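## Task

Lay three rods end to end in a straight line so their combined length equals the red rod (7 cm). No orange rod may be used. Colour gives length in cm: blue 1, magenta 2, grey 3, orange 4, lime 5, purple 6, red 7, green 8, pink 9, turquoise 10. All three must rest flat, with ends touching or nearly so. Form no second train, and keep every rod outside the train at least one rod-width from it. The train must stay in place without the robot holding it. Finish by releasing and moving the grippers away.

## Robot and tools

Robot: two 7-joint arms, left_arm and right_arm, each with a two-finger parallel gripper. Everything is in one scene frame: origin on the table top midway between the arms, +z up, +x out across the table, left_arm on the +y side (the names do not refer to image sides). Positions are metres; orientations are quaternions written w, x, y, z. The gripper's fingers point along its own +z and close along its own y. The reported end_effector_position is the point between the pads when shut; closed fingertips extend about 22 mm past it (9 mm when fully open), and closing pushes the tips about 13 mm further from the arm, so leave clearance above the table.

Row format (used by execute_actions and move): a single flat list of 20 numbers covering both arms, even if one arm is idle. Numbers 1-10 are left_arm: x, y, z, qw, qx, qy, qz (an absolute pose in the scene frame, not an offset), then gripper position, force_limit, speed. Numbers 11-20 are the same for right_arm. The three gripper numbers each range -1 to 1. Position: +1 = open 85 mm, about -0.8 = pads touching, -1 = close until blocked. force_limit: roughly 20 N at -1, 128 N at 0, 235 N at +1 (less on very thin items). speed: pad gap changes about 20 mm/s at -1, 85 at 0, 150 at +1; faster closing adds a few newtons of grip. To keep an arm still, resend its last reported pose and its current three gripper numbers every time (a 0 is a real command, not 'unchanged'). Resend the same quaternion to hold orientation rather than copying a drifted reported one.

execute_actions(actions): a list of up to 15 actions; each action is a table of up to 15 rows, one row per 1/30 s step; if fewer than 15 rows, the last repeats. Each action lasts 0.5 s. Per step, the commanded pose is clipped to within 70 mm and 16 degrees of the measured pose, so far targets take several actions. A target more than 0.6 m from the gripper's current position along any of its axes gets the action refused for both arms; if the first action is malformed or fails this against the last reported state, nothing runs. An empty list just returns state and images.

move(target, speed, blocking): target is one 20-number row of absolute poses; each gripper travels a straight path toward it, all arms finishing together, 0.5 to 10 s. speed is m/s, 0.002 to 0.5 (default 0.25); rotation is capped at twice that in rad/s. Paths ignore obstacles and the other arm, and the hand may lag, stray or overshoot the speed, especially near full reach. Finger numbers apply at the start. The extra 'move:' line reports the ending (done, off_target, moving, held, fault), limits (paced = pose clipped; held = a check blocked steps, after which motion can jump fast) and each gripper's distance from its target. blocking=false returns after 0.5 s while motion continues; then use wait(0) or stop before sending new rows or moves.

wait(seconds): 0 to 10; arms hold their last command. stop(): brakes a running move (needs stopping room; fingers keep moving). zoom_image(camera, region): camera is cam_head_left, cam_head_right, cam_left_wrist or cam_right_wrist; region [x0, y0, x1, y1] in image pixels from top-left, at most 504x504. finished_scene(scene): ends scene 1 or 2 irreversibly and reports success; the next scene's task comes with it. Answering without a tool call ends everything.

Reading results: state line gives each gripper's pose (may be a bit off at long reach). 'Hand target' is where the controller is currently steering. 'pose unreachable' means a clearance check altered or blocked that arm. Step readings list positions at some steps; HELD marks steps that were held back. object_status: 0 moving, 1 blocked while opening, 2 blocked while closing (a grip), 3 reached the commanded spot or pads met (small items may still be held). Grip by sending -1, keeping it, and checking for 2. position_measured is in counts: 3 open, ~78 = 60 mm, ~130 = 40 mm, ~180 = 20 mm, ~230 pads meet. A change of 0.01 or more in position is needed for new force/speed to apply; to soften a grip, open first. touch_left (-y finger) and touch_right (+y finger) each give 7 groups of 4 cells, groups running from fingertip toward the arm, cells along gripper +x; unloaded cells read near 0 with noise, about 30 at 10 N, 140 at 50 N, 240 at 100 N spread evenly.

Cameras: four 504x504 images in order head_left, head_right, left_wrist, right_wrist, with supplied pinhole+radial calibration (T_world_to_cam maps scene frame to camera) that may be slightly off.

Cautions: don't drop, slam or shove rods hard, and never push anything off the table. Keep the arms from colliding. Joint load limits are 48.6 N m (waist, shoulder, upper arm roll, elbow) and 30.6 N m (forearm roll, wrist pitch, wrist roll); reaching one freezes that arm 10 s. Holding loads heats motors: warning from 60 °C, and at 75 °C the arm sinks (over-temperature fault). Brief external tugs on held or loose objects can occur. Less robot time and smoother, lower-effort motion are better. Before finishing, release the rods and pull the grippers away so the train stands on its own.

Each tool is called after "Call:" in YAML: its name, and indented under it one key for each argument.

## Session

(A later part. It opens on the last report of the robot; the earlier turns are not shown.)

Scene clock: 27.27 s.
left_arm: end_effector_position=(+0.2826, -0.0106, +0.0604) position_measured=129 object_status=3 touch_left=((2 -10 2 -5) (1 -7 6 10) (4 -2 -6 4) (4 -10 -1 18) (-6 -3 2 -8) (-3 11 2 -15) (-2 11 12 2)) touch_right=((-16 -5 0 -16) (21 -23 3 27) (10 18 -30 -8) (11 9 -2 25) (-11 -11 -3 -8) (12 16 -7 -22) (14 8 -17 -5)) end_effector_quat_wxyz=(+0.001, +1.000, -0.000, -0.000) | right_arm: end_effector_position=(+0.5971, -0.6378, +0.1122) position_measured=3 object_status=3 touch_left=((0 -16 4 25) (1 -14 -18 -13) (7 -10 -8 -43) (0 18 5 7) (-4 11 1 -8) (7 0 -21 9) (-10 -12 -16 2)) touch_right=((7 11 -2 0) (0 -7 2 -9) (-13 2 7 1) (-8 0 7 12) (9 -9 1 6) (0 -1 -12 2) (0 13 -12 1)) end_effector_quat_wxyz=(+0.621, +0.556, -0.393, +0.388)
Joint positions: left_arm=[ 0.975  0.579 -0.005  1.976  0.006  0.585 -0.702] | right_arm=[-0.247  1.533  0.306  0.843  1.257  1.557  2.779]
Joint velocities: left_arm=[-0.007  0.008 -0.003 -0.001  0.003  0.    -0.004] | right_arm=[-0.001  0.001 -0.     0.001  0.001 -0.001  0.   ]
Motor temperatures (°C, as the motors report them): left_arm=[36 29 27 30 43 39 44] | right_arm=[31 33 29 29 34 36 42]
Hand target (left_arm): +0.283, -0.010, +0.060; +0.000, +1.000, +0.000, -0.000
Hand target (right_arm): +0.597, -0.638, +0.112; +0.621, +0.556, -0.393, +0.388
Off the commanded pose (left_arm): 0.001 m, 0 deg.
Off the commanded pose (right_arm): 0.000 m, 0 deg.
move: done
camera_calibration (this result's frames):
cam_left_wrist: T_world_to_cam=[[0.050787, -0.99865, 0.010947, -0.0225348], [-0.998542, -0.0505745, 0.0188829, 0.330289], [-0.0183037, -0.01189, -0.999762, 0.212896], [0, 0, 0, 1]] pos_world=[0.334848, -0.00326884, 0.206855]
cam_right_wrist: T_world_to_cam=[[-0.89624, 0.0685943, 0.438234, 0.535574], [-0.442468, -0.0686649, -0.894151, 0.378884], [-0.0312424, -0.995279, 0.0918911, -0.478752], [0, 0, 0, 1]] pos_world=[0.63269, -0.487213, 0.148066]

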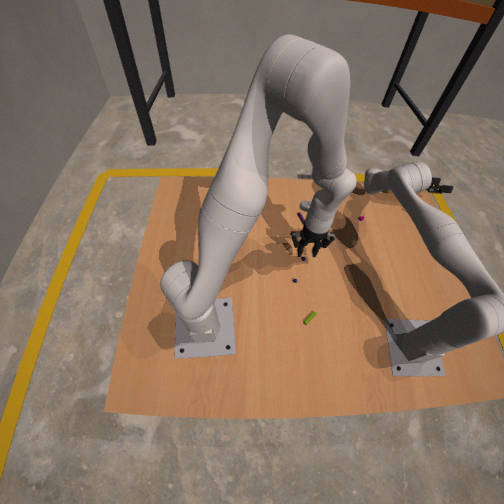

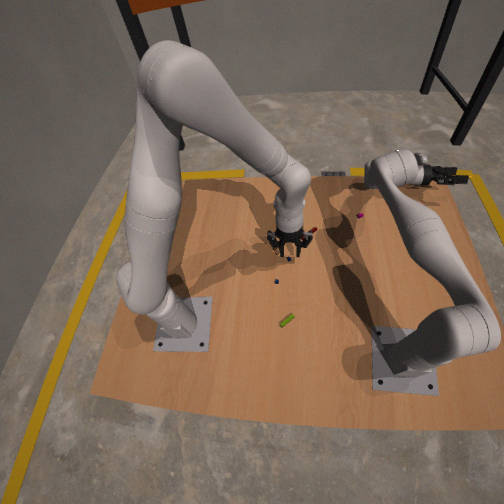

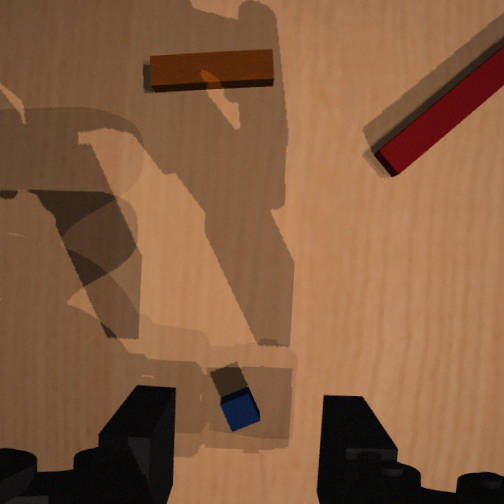

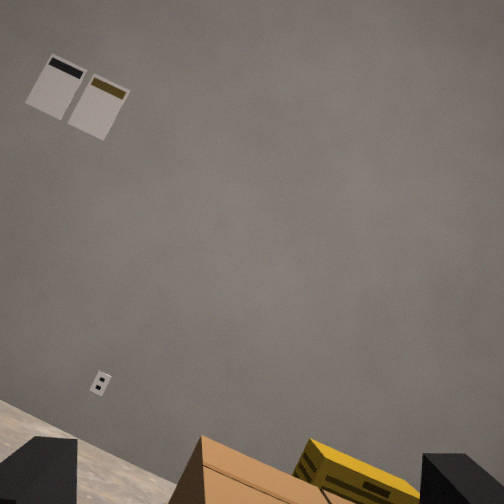

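Good. Descend, grip, carry to (0.222, 0.03), release.

Call:
move:
  target: [0.283,-0.010,0.0262,0,1,0,0,0,0,0, 0.5971,-0.6378,0.1122,0.621,0.556,-0.393,0.388,1,0,0]
  speed: 0.1

Call:
execute_actions:
  actions:
    - [[0.283,-0.010,0.0262,0,1,0,0,-1,0,0, 0.5971,-0.6378,0.1122,0.621,0.556,-0.393,0.388,1,0,0]]
    - [[0.283,-0.010,0.0262,0,1,0,0,-1,0,0, 0.5971,-0.6378,0.1122,0.621,0.556,-0.393,0.388,1,0,0]]

Call:
move:
  target: [0.283,-0.010,0.06,0,1,0,0,-1,0,0, 0.5971,-0.6378,0.1122,0.621,0.556,-0.393,0.388,1,0,0]

Call:
move:
  target: [0.222,0.03,0.06,0,1,0,0,-1,0,0, 0.5971,-0.6378,0.1122,0.621,0.556,-0.393,0.388,1,0,0]

Call:
move:
  target: [0.222,0.03,0.027,0,1,0,0,-1,0,0, 0.5971,-0.6378,0.1122,0.621,0.556,-0.393,0.388,1,0,0]
  speed: 0.08

Scene clock: 28.20 s.
left_arm: end_effector_position=(+0.2830, -0.0101, +0.0265) position_measured=129 object_status=3 touch_left=((4 0 6 -7) (8 -2 7 0) (-8 -7 9 1) (6 7 1 -11) (16 -6 2 -2) (2 1 8 1) (2 3 18 -4)) touch_right=((-2 4 -11 33) (37 -6 -9 25) (-15 -9 -21 7) (2 -4 -28 10) (0 -28 -7 -5) (14 8 -6 -4) (0 -1 16 13)) end_effector_quat_wxyz=(+0.000, +1.000, +0.000, +0.000) | right_arm: end_effector_position=(+0.5971, -0.6378, +0.1122) position_measured=3 object_status=3 touch_left=((2 -3 -13 -3) (4 18 14 0) (5 7 6 -12) (-5 20 -8 0) (-4 -12 -22 -18) (16 -14 -11 -5) (6 -16 4 1)) touch_right=((-1 2 1 -7) (8 -3 -12 -13) (5 -6 9 -5) (2 -11 8 7) (2 3 2 9) (-8 -11 -9 6) (9 3 1 2)) end_effector_quat_wxyz=(+0.621, +0.556, -0.393, +0.388)
Joint positions: left_arm=[ 0.974  0.655 -0.006  1.997  0.008  0.489 -0.704] | right_arm=[-0.247  1.533  0.306  0.843  1.257  1.557  2.779]
Joint velocities: left_arm=[ 0.001  0.006 -0.     0.001  0.     0.    -0.   ] | right_arm=[ 0.001  0.     0.    -0.001 -0.     0.    -0.   ]
Motor temperatures (°C, as the motors report them): left_arm=[36 29 27 30 43 39 44] | right_arm=[31 33 29 29 34 36 42]
Hand target (left_arm): +0.283, -0.010, +0.026; +0.000, +1.000, +0.000, -0.000
Hand target (right_arm): +0.597, -0.638, +0.112; +0.621, +0.556, -0.393, +0.388
Off the commanded pose (left_arm): 0.000 m, 0 deg.
Off the commanded pose (right_arm): 0.000 m, 0 deg.
move: done
camera_calibration (this result's frames):
cam_left_wrist: T_world_to_cam=[[0.0515372, -0.998618, 0.0102938, -0.0218468], [-0.998511, -0.0513417, 0.0184342, 0.331378], [-0.0178803, -0.0112285, -0.999777, 0.178932], [0, 0, 0, 1]] pos_world=[0.33521, -0.002794, 0.173009]
cam_right_wrist: T_world_to_cam=[[-0.89624, 0.0685944, 0.438234, 0.535575], [-0.442468, -0.0686647, -0.894152, 0.378884], [-0.0312426, -0.995279, 0.0918909, -0.478752], [0, 0, 0, 1]] pos_world=[0.63269, -0.487214, 0.148066]

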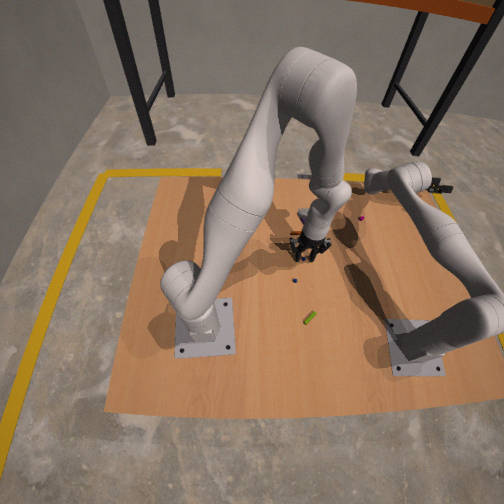

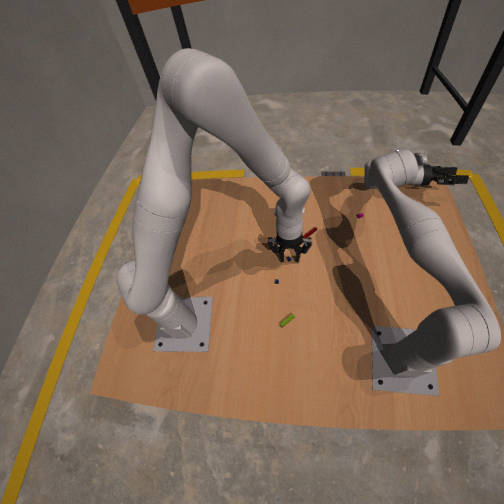

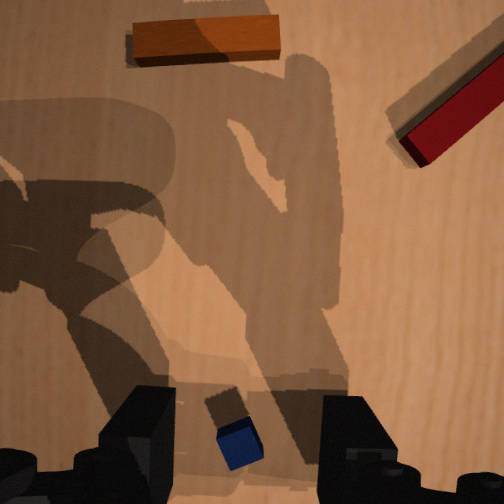

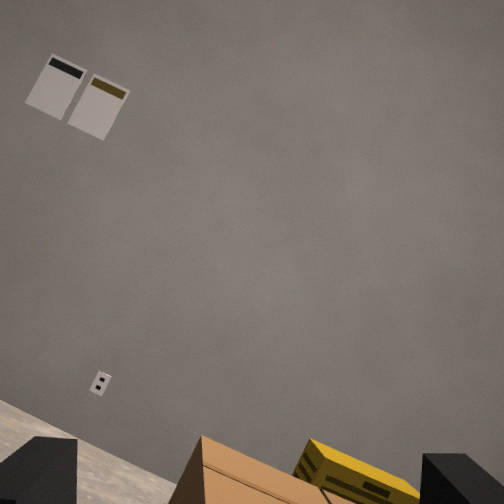

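Scene clock: 29.20 s.
left_arm: end_effector_position=(+0.2830, -0.0101, +0.0264) position_measured=216 object_status=2 touch_left=((663 1401 782 111) (146 419 199 17) (0 -2 10 8) (-2 -3 4 0) (9 -3 -7 -9) (-8 -3 1 -7) (5 -3 4 5)) touch_right=((706 1364 945 144) (127 329 213 8) (-10 8 -6 20) (-39 0 21 -15) (7 -12 9 -8) (30 3 -31 12) (-2 19 -13 16)) end_effector_quat_wxyz=(+0.000, +1.000, -0.000, +0.000) | right_arm: end_effector_position=(+0.5971, -0.6378, +0.1122) position_measured=3 object_status=3 touch_left=((7 -8 21 -12) (-12 2 20 -13) (-33 4 -4 -8) (3 -1 6 3) (15 0 -27 -10) (6 3 26 3) (19 10 -12 20)) touch_right=((9 5 8 -1) (-4 4 -5 1) (-7 0 0 8) (-2 -6 18 9) (4 -12 9 2) (-3 -6 -1 -3) (3 3 -17 0)) end_effector_quat_wxyz=(+0.621, +0.556, -0.393, +0.388)
Joint positions: left_arm=[ 0.975  0.655 -0.006  1.997  0.008  0.489 -0.704] | right_arm=[-0.247  1.533  0.306  0.843  1.257  1.557  2.779]
Joint velocities: left_arm=[ 0.    -0.     0.    -0.     0.     0.    -0.001] | right_arm=[-0.    -0.     0.     0.     0.001 -0.001 -0.   ]
Motor temperatures (°C, as the motors report them): left_arm=[36 29 27 30 43 39 44] | right_arm=[31 33 29 29 34 36 42]
Hand target (left_arm): +0.283, -0.010, +0.026; +0.000, +1.000, +0.000, -0.000
Hand target (right_arm): +0.597, -0.638, +0.112; +0.621, +0.556, -0.393, +0.388
Off the commanded pose (left_arm): 0.000 m, 0 deg.
Off the commanded pose (right_arm): 0.000 m, 0 deg.
Step readings (end_effector_position; steps 1 to 15: 1st action; 16 to 30: 2nd action):
0: left_arm (+0.2830, -0.0101, +0.0265) | right_arm (+0.5971, -0.6378, +0.1122)
1: left_arm (+0.2830, -0.0100, +0.0264) | right_arm (+0.5971, -0.6378, +0.1122)
2: left_arm (+0.2830, -0.0101, +0.0263) | right_arm (+0.5971, -0.6378, +0.1122)
4: left_arm (+0.2830, -0.0100, +0.0263) | right_arm (+0.5971, -0.6378, +0.1122)
8: left_arm (+0.2830, -0.0100, +0.0262) | right_arm (+0.5971, -0.6378, +0.1122)
15: left_arm (+0.2830, -0.0101, +0.0264) | right_arm (+0.5971, -0.6378, +0.1122)
16: left_arm (+0.2830, -0.0101, +0.0264) | right_arm (+0.5971, -0.6378, +0.1122)
17: left_arm (+0.2830, -0.0101, +0.0264) | right_arm (+0.5971, -0.6378, +0.1122)
19: left_arm (+0.2830, -0.0101, +0.0264) | right_arm (+0.5971, -0.6378, +0.1122)
23: left_arm (+0.2830, -0.0101, +0.0264) | right_arm (+0.5971, -0.6378, +0.1122)
30: end_effector_position above
camera_calibration (this result's frames):
cam_left_wrist: T_world_to_cam=[[0.0514893, -0.998623, 0.0100135, -0.0218263], [-0.998513, -0.0512988, 0.0184262, 0.331435], [-0.0178871, -0.0109474, -0.99978, 0.178856], [0, 0, 0, 1]] pos_world=[0.335265, -0.00283599, 0.172928]
cam_right_wrist: T_world_to_cam=[[-0.89624, 0.0685943, 0.438234, 0.535574], [-0.442469, -0.0686648, -0.894151, 0.378884], [-0.0312424, -0.995279, 0.091891, -0.478752], [0, 0, 0, 1]] pos_world=[0.63269, -0.487213, 0.148066]

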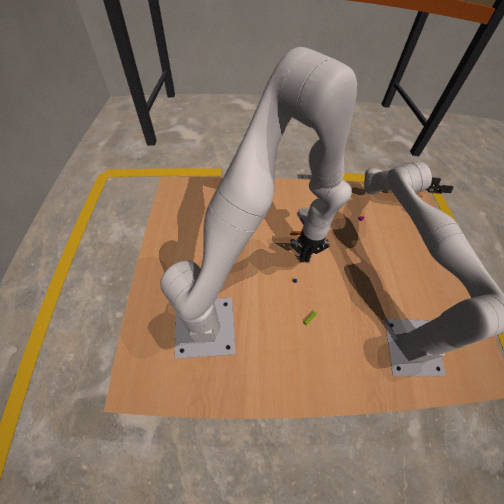

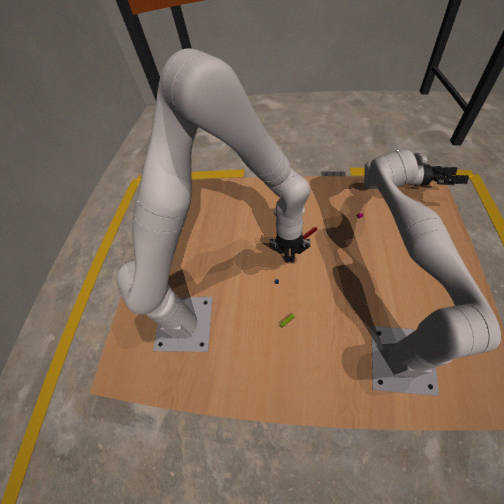

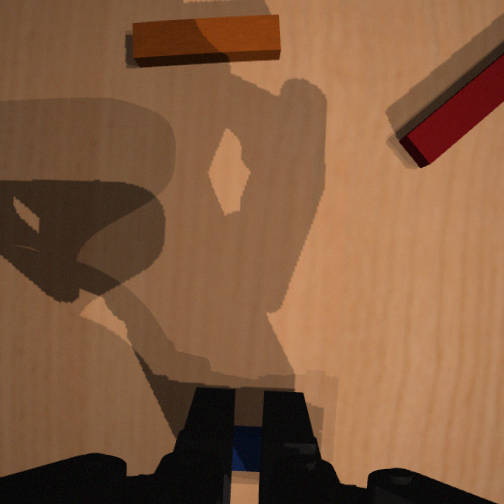

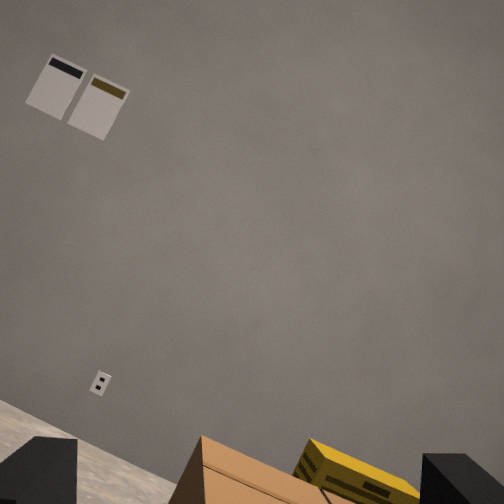

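Scene clock: 29.90 s.
left_arm: end_effector_position=(+0.2830, -0.0099, +0.0597) position_measured=216 object_status=2 touch_left=((665 1397 786 104) (141 427 187 19) (-4 -14 -7 6) (-1 -7 3 4) (13 -3 -2 -9) (-1 9 2 -5) (-2 2 0 3)) touch_right=((668 1352 937 131) (137 345 228 31) (-28 4 3 15) (-18 10 1 15) (7 -19 11 -21) (-28 23 -13 -7) (17 23 -3 -16)) end_effector_quat_wxyz=(-0.000, +1.000, -0.000, -0.000) | right_arm: end_effector_position=(+0.5971, -0.6378, +0.1122) position_measured=3 object_status=3 touch_left=((-14 -7 -8 1) (-17 -7 -8 2) (11 -2 -1 -10) (23 11 12 23) (-4 -1 -29 14) (18 8 -1 -3) (-12 -13 9 -24)) touch_right=((13 9 0 -5) (7 -6 -8 3) (-2 -9 2 -1) (6 -1 7 -4) (1 -8 11 0) (1 -7 -4 -5) (6 8 -18 4)) end_effector_quat_wxyz=(+0.621, +0.556, -0.393, +0.388)
Joint positions: left_arm=[ 0.975  0.581 -0.006  1.976  0.006  0.585 -0.702] | right_arm=[-0.247  1.533  0.306  0.843  1.257  1.557  2.779]
Joint velocities: left_arm=[ 0.002 -0.006 -0.    -0.     0.     0.001  0.   ] | right_arm=[ 0.001 -0.    -0.001 -0.     0.    -0.001 -0.   ]
Motor temperatures (°C, as the motors report them): left_arm=[36 29 27 30 43 39 44] | right_arm=[31 33 29 29 34 36 42]
Hand target (left_arm): +0.283, -0.010, +0.060; -0.000, +1.000, -0.000, +0.000
Hand target (right_arm): +0.597, -0.638, +0.112; +0.621, +0.556, -0.393, +0.388
Off the commanded pose (left_arm): 0.000 m, 0 deg.
Off the commanded pose (right_arm): 0.000 m, 0 deg.
move: done
camera_calibration (this result's frames):
cam_left_wrist: T_world_to_cam=[[0.0514896, -0.998632, 0.00915898, -0.0219843], [-0.998505, -0.0513104, 0.0188344, 0.330774], [-0.0183386, -0.0101151, -0.999781, 0.212266], [0, 0, 0, 1]] pos_world=[0.335304, -0.00283495, 0.206191]
cam_right_wrist: T_world_to_cam=[[-0.89624, 0.0685943, 0.438234, 0.535574], [-0.442468, -0.0686646, -0.894151, 0.378884], [-0.0312425, -0.995279, 0.0918908, -0.478752], [0, 0, 0, 1]] pos_world=[0.63269, -0.487214, 0.148066]

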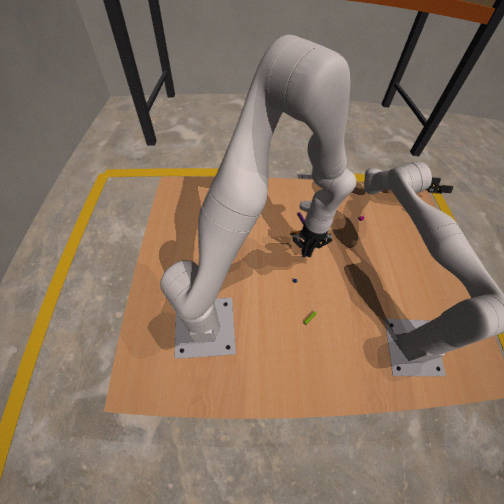

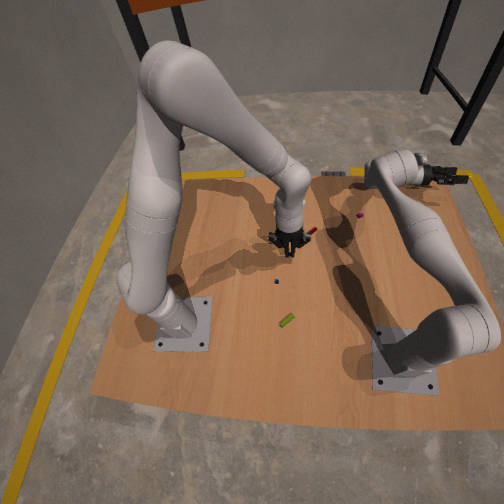

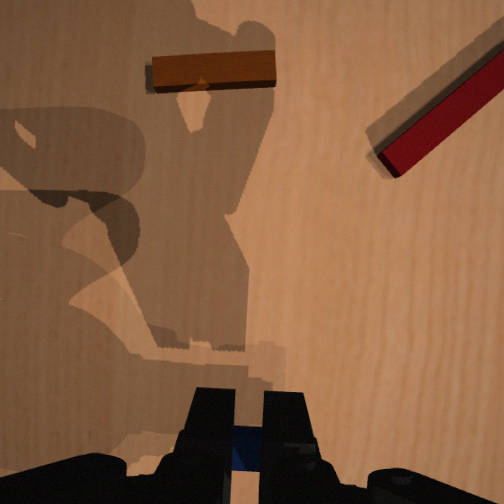

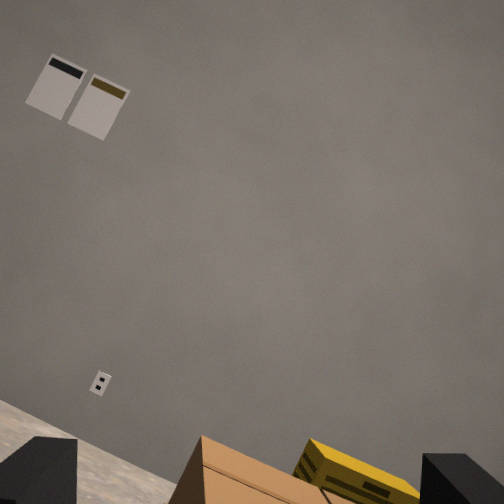

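Scene clock: 30.67 s.
left_arm: end_effector_position=(+0.2224, +0.0306, +0.0599) position_measured=216 object_status=2 touch_left=((672 1396 791 108) (145 425 194 24) (-7 -8 -3 14) (3 -3 -6 7) (11 1 5 0) (-5 12 12 -8) (-6 2 4 -2)) touch_right=((687 1336 961 148) (128 298 212 26) (-30 -8 -7 6) (12 -11 20 -22) (-12 -29 -12 -15) (-7 1 22 -25) (-6 19 26 -7)) end_effector_quat_wxyz=(-0.000, +1.000, +0.000, -0.000) | right_arm: end_effector_position=(+0.5971, -0.6378, +0.1122) position_measured=3 object_status=3 touch_left=((-7 18 19 -4) (-5 7 7 12) (-3 1 -2 -6) (-8 21 10 2) (-13 25 -15 0) (-6 -7 -6 -9) (19 -16 -15 -22)) touch_right=((17 -3 -1 0) (6 9 10 -11) (-1 -2 13 -1) (6 -6 0 -6) (7 4 5 1) (2 1 -5 1) (6 3 -7 -4)) end_effector_quat_wxyz=(+0.621, +0.556, -0.393, +0.388)
Joint positions: left_arm=[ 1.041  0.488 -0.012  2.194  0.011  0.46  -0.646] | right_arm=[-0.247  1.533  0.306  0.843  1.257  1.557  2.779]
Joint velocities: left_arm=[ 0.004 -0.008  0.003  0.001 -0.002 -0.     0.002] | right_arm=[-0.002 -0.001 -0.001  0.001  0.001 -0.    -0.   ]
Motor temperatures (°C, as the motors report them): left_arm=[36 29 27 30 43 39 44] | right_arm=[31 33 29 29 34 36 42]
Hand target (left_arm): +0.222, +0.030, +0.060; -0.000, +1.000, -0.000, +0.000
Hand target (right_arm): +0.597, -0.638, +0.112; +0.621, +0.556, -0.393, +0.388
Off the commanded pose (left_arm): 0.001 m, 0 deg.
Off the commanded pose (right_arm): 0.000 m, 0 deg.
move: done
camera_calibration (this result's frames):
cam_left_wrist: T_world_to_cam=[[0.0520609, -0.998605, 0.00880267, 0.0215366], [-0.998478, -0.0518897, 0.0186741, 0.272317], [-0.0181913, -0.00976147, -0.999787, 0.211758], [0, 0, 0, 1]] pos_world=[0.274634, 0.0377041, 0.206438]
cam_right_wrist: T_world_to_cam=[[-0.89624, 0.0685941, 0.438234, 0.535574], [-0.442468, -0.0686649, -0.894151, 0.378884], [-0.0312422, -0.995279, 0.0918909, -0.478752], [0, 0, 0, 1]] pos_world=[0.63269, -0.487213, 0.148066]

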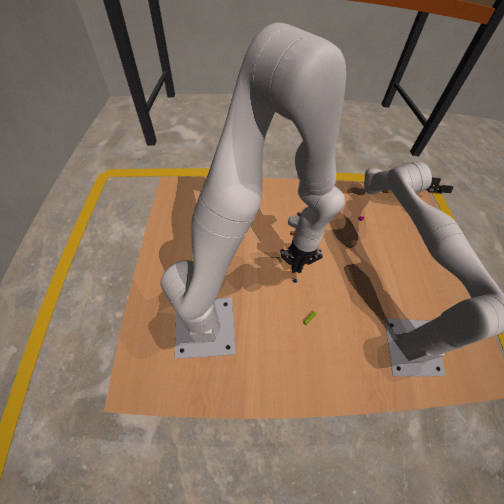

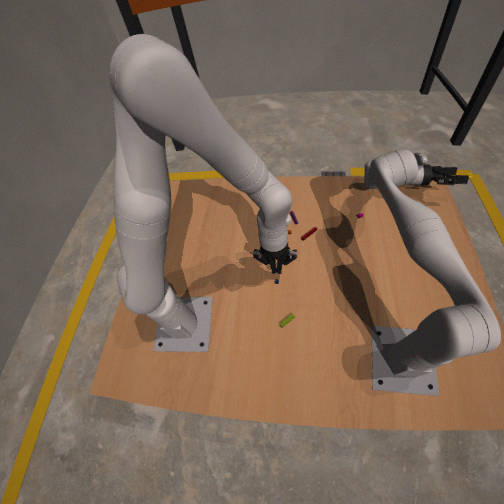

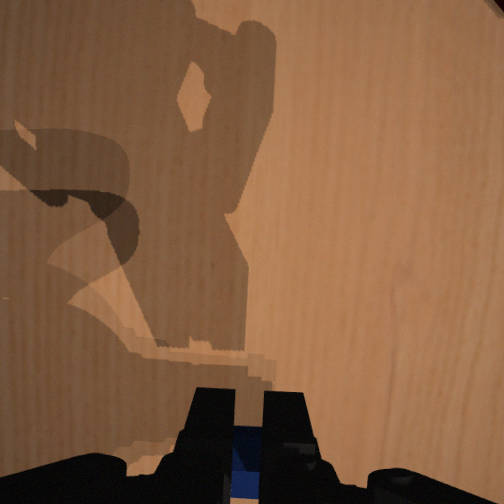

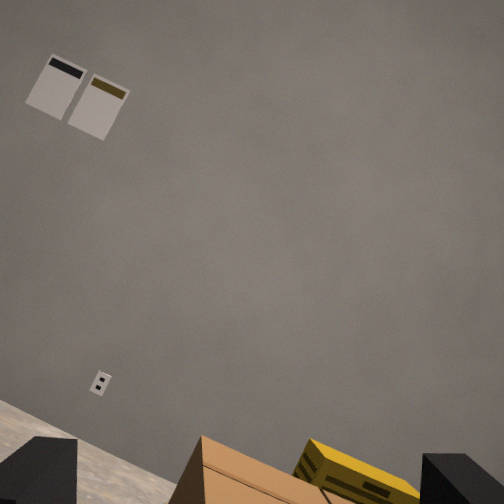

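Scene clock: 31.40 s.
left_arm: end_effector_position=(+0.2220, +0.0299, +0.0273) position_measured=216 object_status=2 touch_left=((666 1390 793 101) (143 426 199 17) (-7 -5 -9 7) (13 6 -7 -10) (8 -4 0 -8) (-8 5 0 -2) (-3 8 4 2)) touch_right=((682 1354 974 171) (121 335 231 25) (-8 0 -23 -11) (-5 3 2 7) (-14 6 -8 -14) (-15 1 15 -6) (16 11 -12 0)) end_effector_quat_wxyz=(+0.000, +1.000, +0.000, +0.000) | right_arm: end_effector_position=(+0.5971, -0.6378, +0.1122) position_measured=3 object_status=3 touch_left=((-5 -12 8 4) (-7 20 19 10) (-5 6 -18 11) (7 11 14 22) (2 -16 -4 -2) (17 -4 4 -28) (-2 -3 -12 13)) touch_right=((7 -4 -7 9) (10 -4 -10 -2) (6 -9 0 -1) (-4 -3 0 2) (2 -5 4 6) (-6 -17 -10 3) (-3 -1 -8 7)) end_effector_quat_wxyz=(+0.621, +0.556, -0.393, +0.388)
Joint positions: left_arm=[ 1.04   0.577 -0.009  2.217  0.016  0.347 -0.649] | right_arm=[-0.247  1.533  0.306  0.843  1.257  1.557  2.779]
Joint velocities: left_arm=[ 0.001  0.007 -0.     0.002 -0.    -0.    -0.   ] | right_arm=[-0.    -0.    -0.    -0.001 -0.001 -0.     0.   ]
Motor temperatures (°C, as the motors report them): left_arm=[36 29 27 30 43 39 44] | right_arm=[31 33 29 29 34 36 42]
Hand target (left_arm): +0.222, +0.030, +0.027; +0.000, +1.000, +0.000, -0.000
Hand target (right_arm): +0.597, -0.638, +0.112; +0.621, +0.556, -0.393, +0.388
Off the commanded pose (left_arm): 0.000 m, 0 deg.
Off the commanded pose (right_arm): 0.000 m, 0 deg.
move: done
camera_calibration (this result's frames):
cam_left_wrist: T_world_to_cam=[[0.0515201, -0.998617, 0.0105235, 0.0211668], [-0.998513, -0.0513212, 0.018371, 0.272529], [-0.0178055, -0.0114543, -0.999776, 0.179133], [0, 0, 0, 1]] pos_world=[0.274223, 0.0371759, 0.173864]
cam_right_wrist: T_world_to_cam=[[-0.89624, 0.0685942, 0.438234, 0.535574], [-0.442468, -0.0686647, -0.894151, 0.378884], [-0.0312424, -0.995279, 0.0918908, -0.478752], [0, 0, 0, 1]] pos_world=[0.63269, -0.487213, 0.148066]

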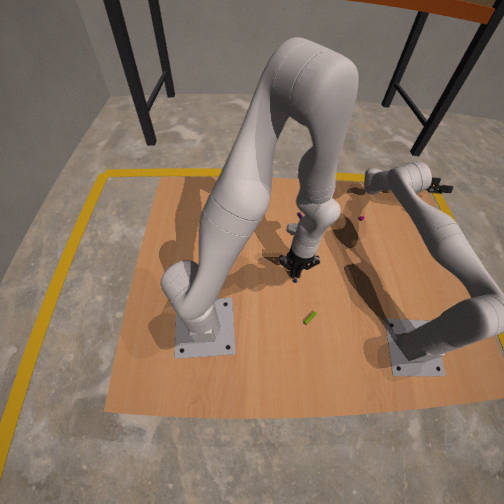

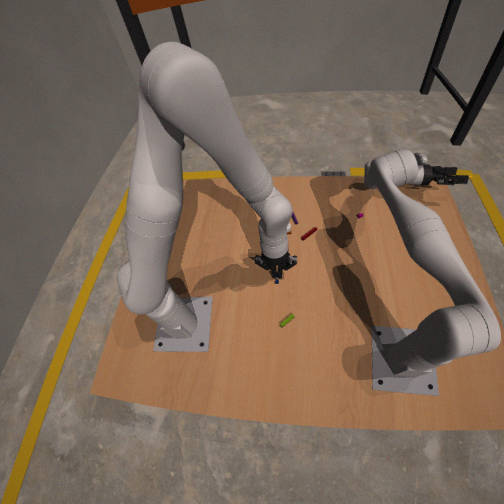

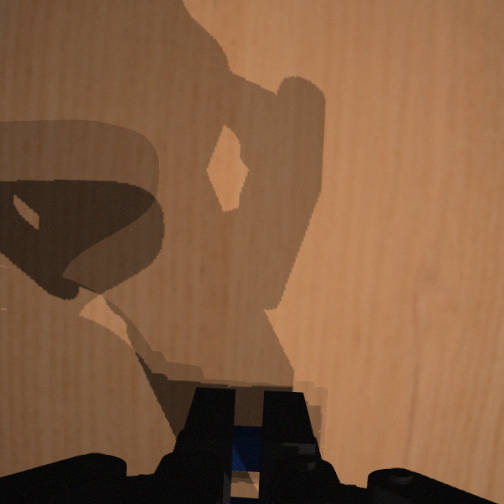

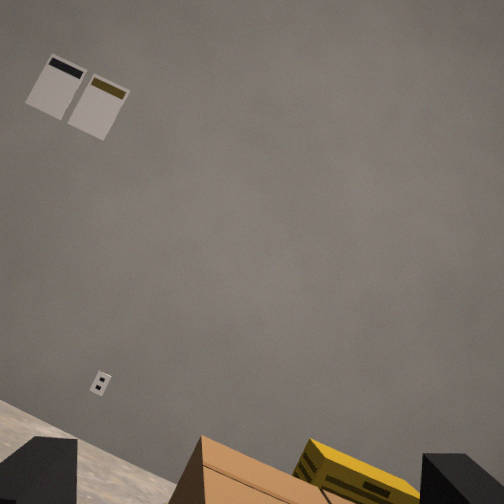

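Call:
move:
  target: [0.222,0.03,0.027,0,1,0,0,0,0,0, 0.5971,-0.6378,0.1122,0.621,0.556,-0.393,0.388,1,0,0]

Call:
move:
  target: [0.222,0.03,0.08,0,1,0,0,0,0,0, 0.5971,-0.6378,0.1122,0.621,0.556,-0.393,0.388,1,0,0]

Call:
move:
  target: [0.0929,-0.0249,0.09,0,0.3633,0.9317,0,0,0,0, 0.5971,-0.6378,0.1122,0.621,0.556,-0.393,0.388,1,0,0]

Scene clock: 32.50 s.
left_arm: end_effector_position=(+0.2220, +0.0300, +0.0270) position_measured=129 object_status=0 touch_left=((-4 -8 -6 -10) (10 -8 2 8) (-1 -7 -12 5) (13 3 -10 0) (10 1 -6 7) (-10 2 -9 -7) (-7 5 4 7)) touch_right=((12 3 -4 -2) (9 7 -24 -4) (-24 4 -29 -3) (-10 8 -4 8) (-14 -17 -3 -23) (20 13 5 7) (0 -38 0 15)) end_effector_quat_wxyz=(+0.000, +1.000, +0.000, +0.000) | right_arm: end_effector_position=(+0.5971, -0.6378, +0.1122) position_measured=3 object_status=3 touch_left=((-8 -11 22 5) (6 0 18 11) (-1 -1 -3 -5) (-5 16 20 5) (-31 -14 9 4) (2 12 -3 31) (-15 -24 -5 -8)) touch_right=((0 2 -1 2) (6 1 0 0) (0 1 6 1) (-2 -4 7 -8) (8 -7 -7 -4) (6 -4 -1 -9) (-8 -2 1 3)) end_effector_quat_wxyz=(+0.621, +0.556, -0.393, +0.388)
Joint positions: left_arm=[ 1.04   0.578 -0.01   2.217  0.015  0.347 -0.649] | right_arm=[-0.247  1.533  0.306  0.843  1.257  1.557  2.779]
Joint velocities: left_arm=[-0.002  0.     0.    -0.    -0.     0.     0.   ] | right_arm=[ 0.001 -0.     0.001 -0.001 -0.    -0.    -0.   ]
Motor temperatures (°C, as the motors report them): left_arm=[36 29 27 30 43 39 44] | right_arm=[31 33 29 29 34 36 42]
Hand target (left_arm): +0.222, +0.030, +0.027; -0.000, +1.000, +0.000, +0.000
Hand target (right_arm): +0.597, -0.638, +0.112; +0.621, +0.556, -0.393, +0.388
Off the commanded pose (left_arm): 0.000 m, 0 deg.
Off the commanded pose (right_arm): 0.000 m, 0 deg.
move: done
camera_calibration (this result's frames):
cam_left_wrist: T_world_to_cam=[[0.0515139, -0.998625, 0.00973799, 0.0213241], [-0.998508, -0.0513263, 0.0186214, 0.272522], [-0.0180959, -0.0106827, -0.999779, 0.17883], [0, 0, 0, 1]] pos_world=[0.274253, 0.0371927, 0.173508]
cam_right_wrist: T_world_to_cam=[[-0.89624, 0.0685941, 0.438234, 0.535574], [-0.442469, -0.0686648, -0.894151, 0.378884], [-0.0312423, -0.995279, 0.0918909, -0.478752], [0, 0, 0, 1]] pos_world=[0.63269, -0.487213, 0.148066]

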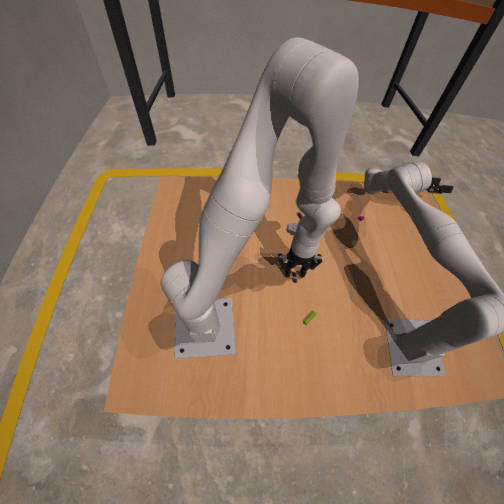

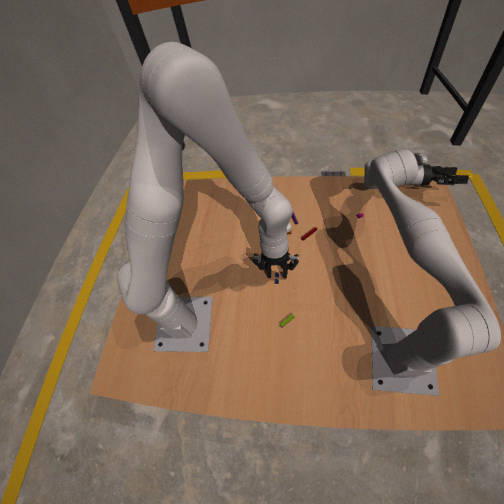

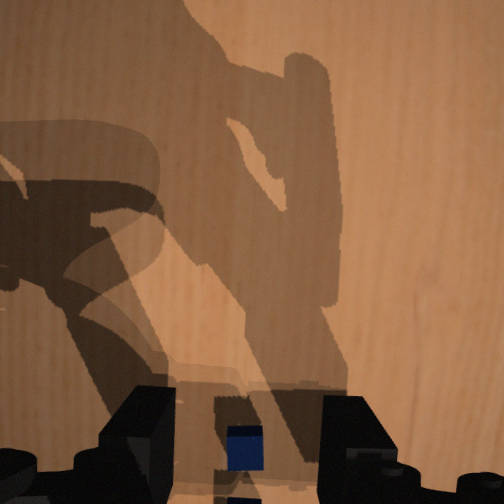

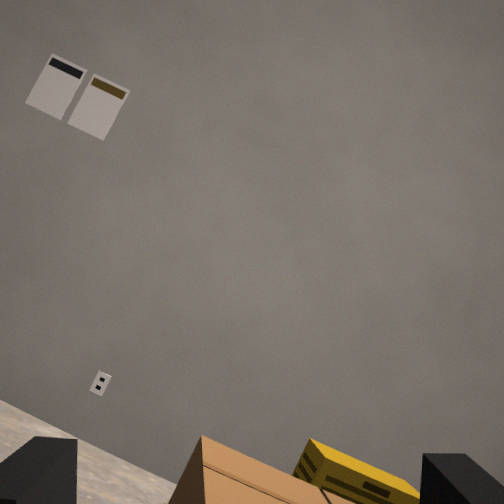

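Scene clock: 33.27 s.
left_arm: end_effector_position=(+0.2221, +0.0301, +0.0796) position_measured=129 object_status=3 touch_left=((14 0 -7 0) (-1 -9 10 7) (12 -3 -12 11) (5 1 0 -13) (7 -12 -4 -6) (3 4 -6 -2) (1 2 9 2)) touch_right=((4 -27 -6 -29) (4 7 -10 26) (-5 5 13 8) (-13 13 -29 10) (16 6 -5 -9) (1 10 0 -7) (-5 3 0 7)) end_effector_quat_wxyz=(-0.000, +1.000, -0.000, -0.000) | right_arm: end_effector_position=(+0.5971, -0.6378, +0.1122) position_measured=3 object_status=3 touch_left=((-26 -4 28 13) (28 10 7 14) (15 -9 -11 -3) (-9 3 19 15) (16 -1 19 7) (0 -14 -25 1) (-20 -3 -3 -5)) touch_right=((7 -10 5 10) (-5 -1 3 -9) (-8 -17 4 11) (0 0 -1 2) (6 -15 3 0) (10 -5 -4 6) (2 2 -5 6)) end_effector_quat_wxyz=(+0.621, +0.556, -0.393, +0.388)
Joint positions: left_arm=[ 1.042  0.438 -0.012  2.175  0.009  0.529 -0.643] | right_arm=[-0.247  1.533  0.306  0.843  1.257  1.557  2.779]
Joint velocities: left_arm=[ 0.001 -0.007  0.     0.    -0.    -0.     0.   ] | right_arm=[-0.001 -0.    -0.001 -0.001 -0.001 -0.002  0.   ]
Motor temperatures (°C, as the motors report them): left_arm=[36 29 27 30 43 39 44] | right_arm=[31 33 29 29 34 36 42]
Hand target (left_arm): +0.222, +0.030, +0.080; -0.000, +1.000, -0.000, +0.000
Hand target (right_arm): +0.597, -0.638, +0.112; +0.621, +0.556, -0.393, +0.388
Off the commanded pose (left_arm): 0.000 m, 0 deg.
Off the commanded pose (right_arm): 0.000 m, 0 deg.
move: done
camera_calibration (this result's frames):
cam_left_wrist: T_world_to_cam=[[0.0514936, -0.998634, 0.00886824, 0.020949], [-0.998506, -0.0513205, 0.0187543, 0.271615], [-0.0182735, -0.00982072, -0.999785, 0.231426], [0, 0, 0, 1]] pos_world=[0.274359, 0.0371325, 0.226097]
cam_right_wrist: T_world_to_cam=[[-0.89624, 0.0685942, 0.438234, 0.535574], [-0.442469, -0.0686646, -0.894151, 0.378884], [-0.0312425, -0.995279, 0.0918907, -0.478752], [0, 0, 0, 1]] pos_world=[0.63269, -0.487213, 0.148066]

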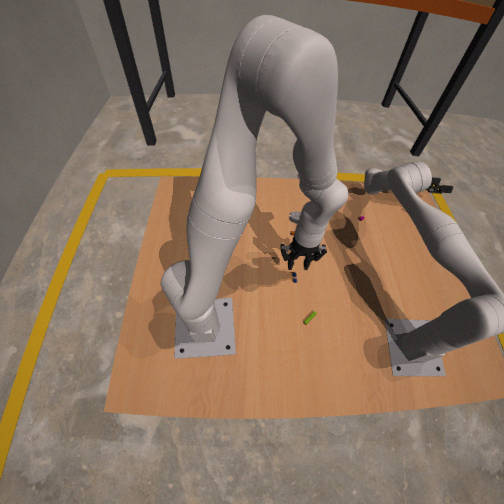

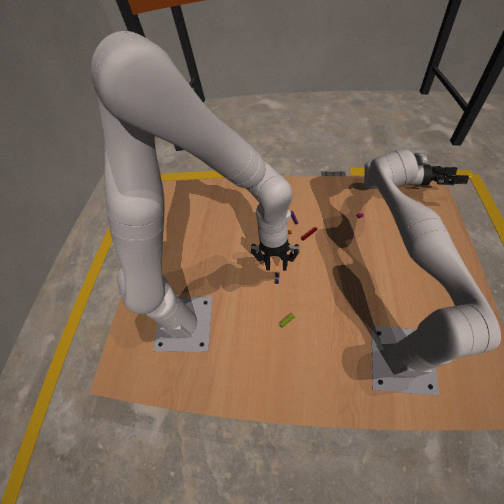

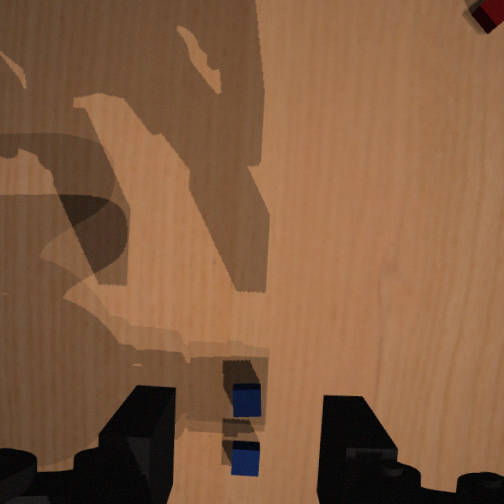

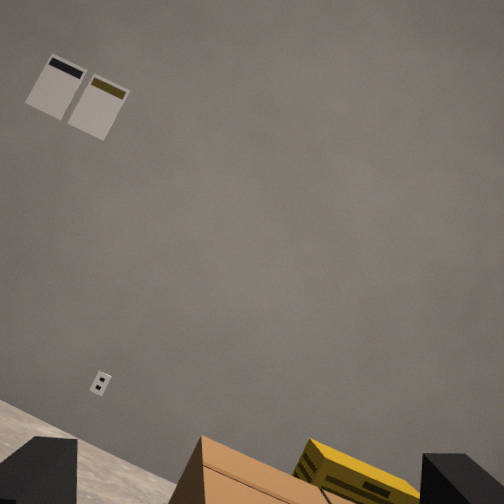

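Scene clock: 38.40 s.
left_arm: end_effector_position=(+0.0937, -0.0240, +0.0900) position_measured=129 object_status=3 touch_left=((8 -1 10 -5) (2 -2 8 7) (-5 -15 -8 9) (5 -2 1 -10) (5 -6 8 -9) (-3 5 6 -6) (7 7 3 4)) touch_right=((10 25 15 0) (-11 -7 -2 19) (18 -6 0 -21) (5 8 -32 21) (-3 -8 -38 3) (-9 -6 -20 3) (-14 -6 6 -16)) end_effector_quat_wxyz=(+0.001, +0.362, +0.932, +0.001) | right_arm: end_effector_position=(+0.5971, -0.6378, +0.1122) position_measured=3 object_status=3 touch_left=((-4 23 40 4) (3 21 -15 2) (0 20 -9 -1) (27 7 1 23) (0 2 -12 8) (-14 -9 2 4) (-14 -7 -6 14)) touch_right=((7 0 1 7) (-6 16 -4 -4) (1 -11 -3 2) (-3 -9 -6 -9) (0 3 -12 0) (3 -6 -3 -6) (8 -1 -11 8)) end_effector_quat_wxyz=(+0.621, +0.556, -0.393, +0.388)
Joint positions: left_arm=[ 1.966  0.504 -0.692  2.128  0.51   0.677  1.66 ] | right_arm=[-0.247  1.533  0.306  0.843  1.257  1.557  2.779]
Joint velocities: left_arm=[ 0.005  0.001  0.005  0.    -0.003 -0.001  0.004] | right_arm=[-0.001 -0.001 -0.001 -0.001  0.001 -0.001 -0.   ]
Motor temperatures (°C, as the motors report them): left_arm=[36 29 27 30 43 39 44] | right_arm=[31 33 29 29 34 36 42]
Hand target (left_arm): +0.093, -0.024, +0.090; +0.001, +0.363, +0.932, +0.001
Hand target (right_arm): +0.597, -0.638, +0.112; +0.621, +0.556, -0.393, +0.388
Off the commanded pose (left_arm): 0.001 m, 0 deg.
Off the commanded pose (right_arm): 0.000 m, 0 deg.
move: done
camera_calibration (this result's frames):
cam_left_wrist: T_world_to_cam=[[0.636747, 0.770986, 0.0115764, -0.039142], [0.770746, -0.636842, 0.0195823, -0.0394856], [0.02247, -0.00354657, -0.999741, 0.235235], [0, 0, 0, 1]] pos_world=[0.0500712, 0.00586612, 0.2364]
cam_right_wrist: T_world_to_cam=[[-0.89624, 0.0685943, 0.438234, 0.535574], [-0.442469, -0.0686649, -0.894151, 0.378884], [-0.0312424, -0.995279, 0.091891, -0.478752], [0, 0, 0, 1]] pos_world=[0.63269, -0.487213, 0.148066]

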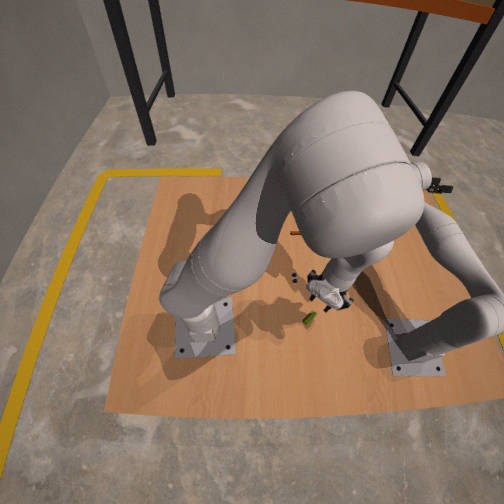

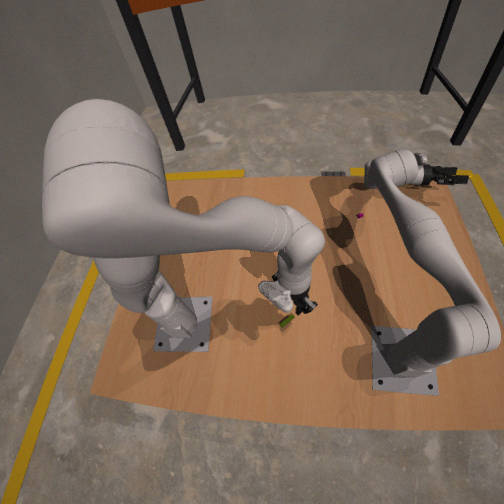

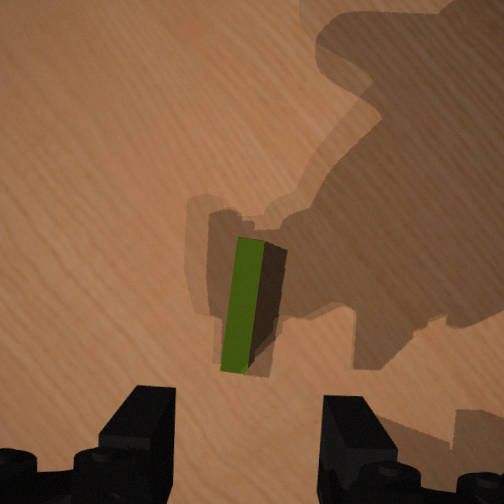

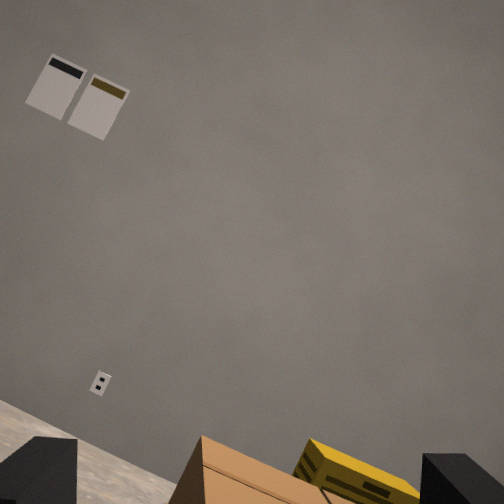

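Call:
move:
  target: [0.0694,-0.0037,0.05,0,0.4187,0.9081,0,0,0,0, 0.5971,-0.6378,0.1122,0.621,0.556,-0.393,0.388,1,0,0]

Scene clock: 39.33 s.
left_arm: end_effector_position=(+0.0692, -0.0036, +0.0502) position_measured=129 object_status=3 touch_left=((11 0 0 -11) (0 -5 10 8) (-2 -8 5 4) (3 -2 -1 0) (8 -7 -3 -11) (-14 8 5 -14) (-2 7 11 -6)) touch_right=((-15 3 -12 -25) (8 21 -6 -7) (-4 24 -7 -21) (-3 11 -2 -3) (-17 6 1 -6) (-3 5 -2 -11) (34 -9 -11 2)) end_effector_quat_wxyz=(-0.000, +0.419, +0.908, -0.000) | right_arm: end_effector_position=(+0.5971, -0.6378, +0.1122) position_measured=3 object_status=3 touch_left=((-13 4 -1 3) (7 8 14 -9) (20 -16 -21 -7) (9 7 11 -18) (0 15 -10 11) (23 -2 10 -1) (-10 -14 -9 10)) touch_right=((9 1 0 3) (-1 4 -13 -3) (-1 0 2 4) (2 -16 3 -6) (0 -7 1 12) (1 -3 -1 -2) (3 11 3 -2)) end_effector_quat_wxyz=(+0.621, +0.556, -0.393, +0.388)
Joint positions: left_arm=[ 1.929  0.549 -0.561  2.241  0.614  0.503  1.493] | right_arm=[-0.247  1.533  0.306  0.843  1.257  1.557  2.779]
Joint velocities: left_arm=[-0.006  0.002 -0.003  0.001  0.002  0.    -0.003] | right_arm=[-0.001  0.001 -0.    -0.001 -0.003  0.001  0.   ]
Motor temperatures (°C, as the motors report them): left_arm=[36 29 27 30 43 39 44] | right_arm=[31 33 29 29 34 36 42]
Hand target (left_arm): +0.069, -0.003, +0.050; -0.000, +0.419, +0.908, -0.000
Hand target (right_arm): +0.597, -0.638, +0.112; +0.621, +0.556, -0.393, +0.388
Off the commanded pose (left_arm): 0.000 m, 0 deg.
Off the commanded pose (right_arm): 0.000 m, 0 deg.
move: done
camera_calibration (this result's frames):
cam_left_wrist: T_world_to_cam=[[0.726572, 0.687027, 0.00938419, -0.0452525], [0.686808, -0.726597, 0.0187437, -0.0012718], [0.019696, -0.00717352, -0.99978, 0.196322], [0, 0, 0, 1]] pos_world=[0.0298859, 0.0315739, 0.196727]
cam_right_wrist: T_world_to_cam=[[-0.89624, 0.0685941, 0.438234, 0.535574], [-0.442469, -0.0686647, -0.894151, 0.378884], [-0.0312423, -0.995279, 0.0918908, -0.478752], [0, 0, 0, 1]] pos_world=[0.63269, -0.487213, 0.148066]

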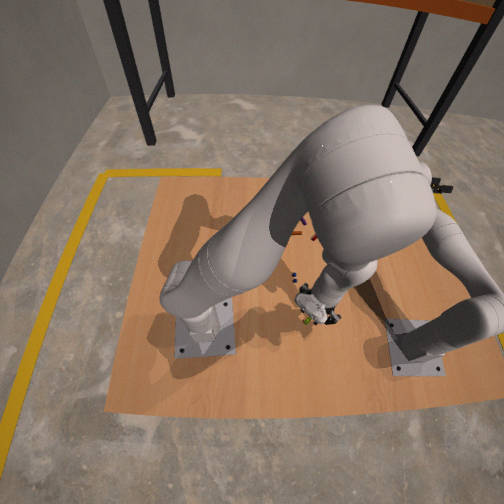

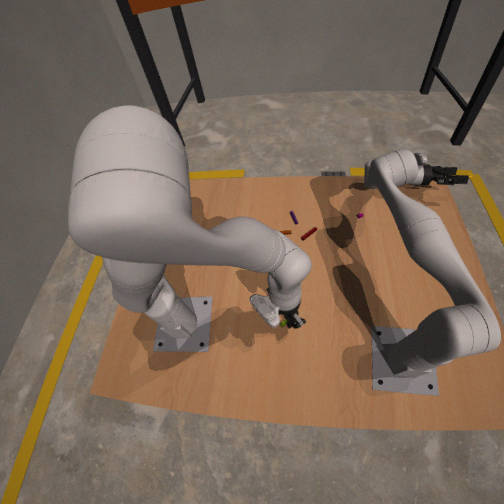

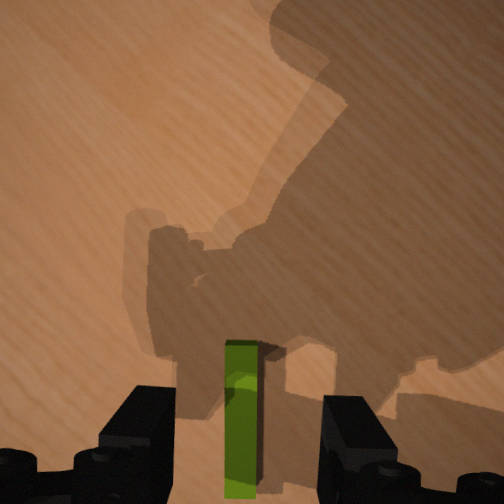

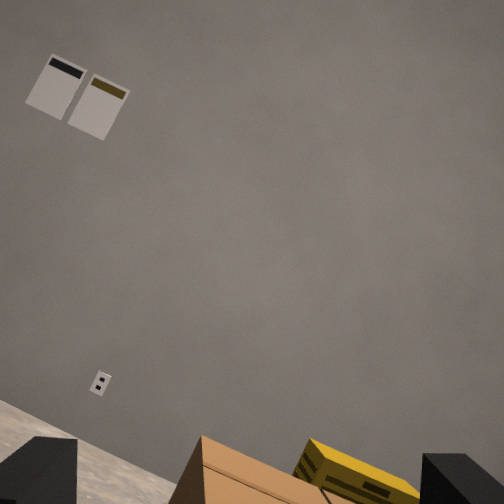

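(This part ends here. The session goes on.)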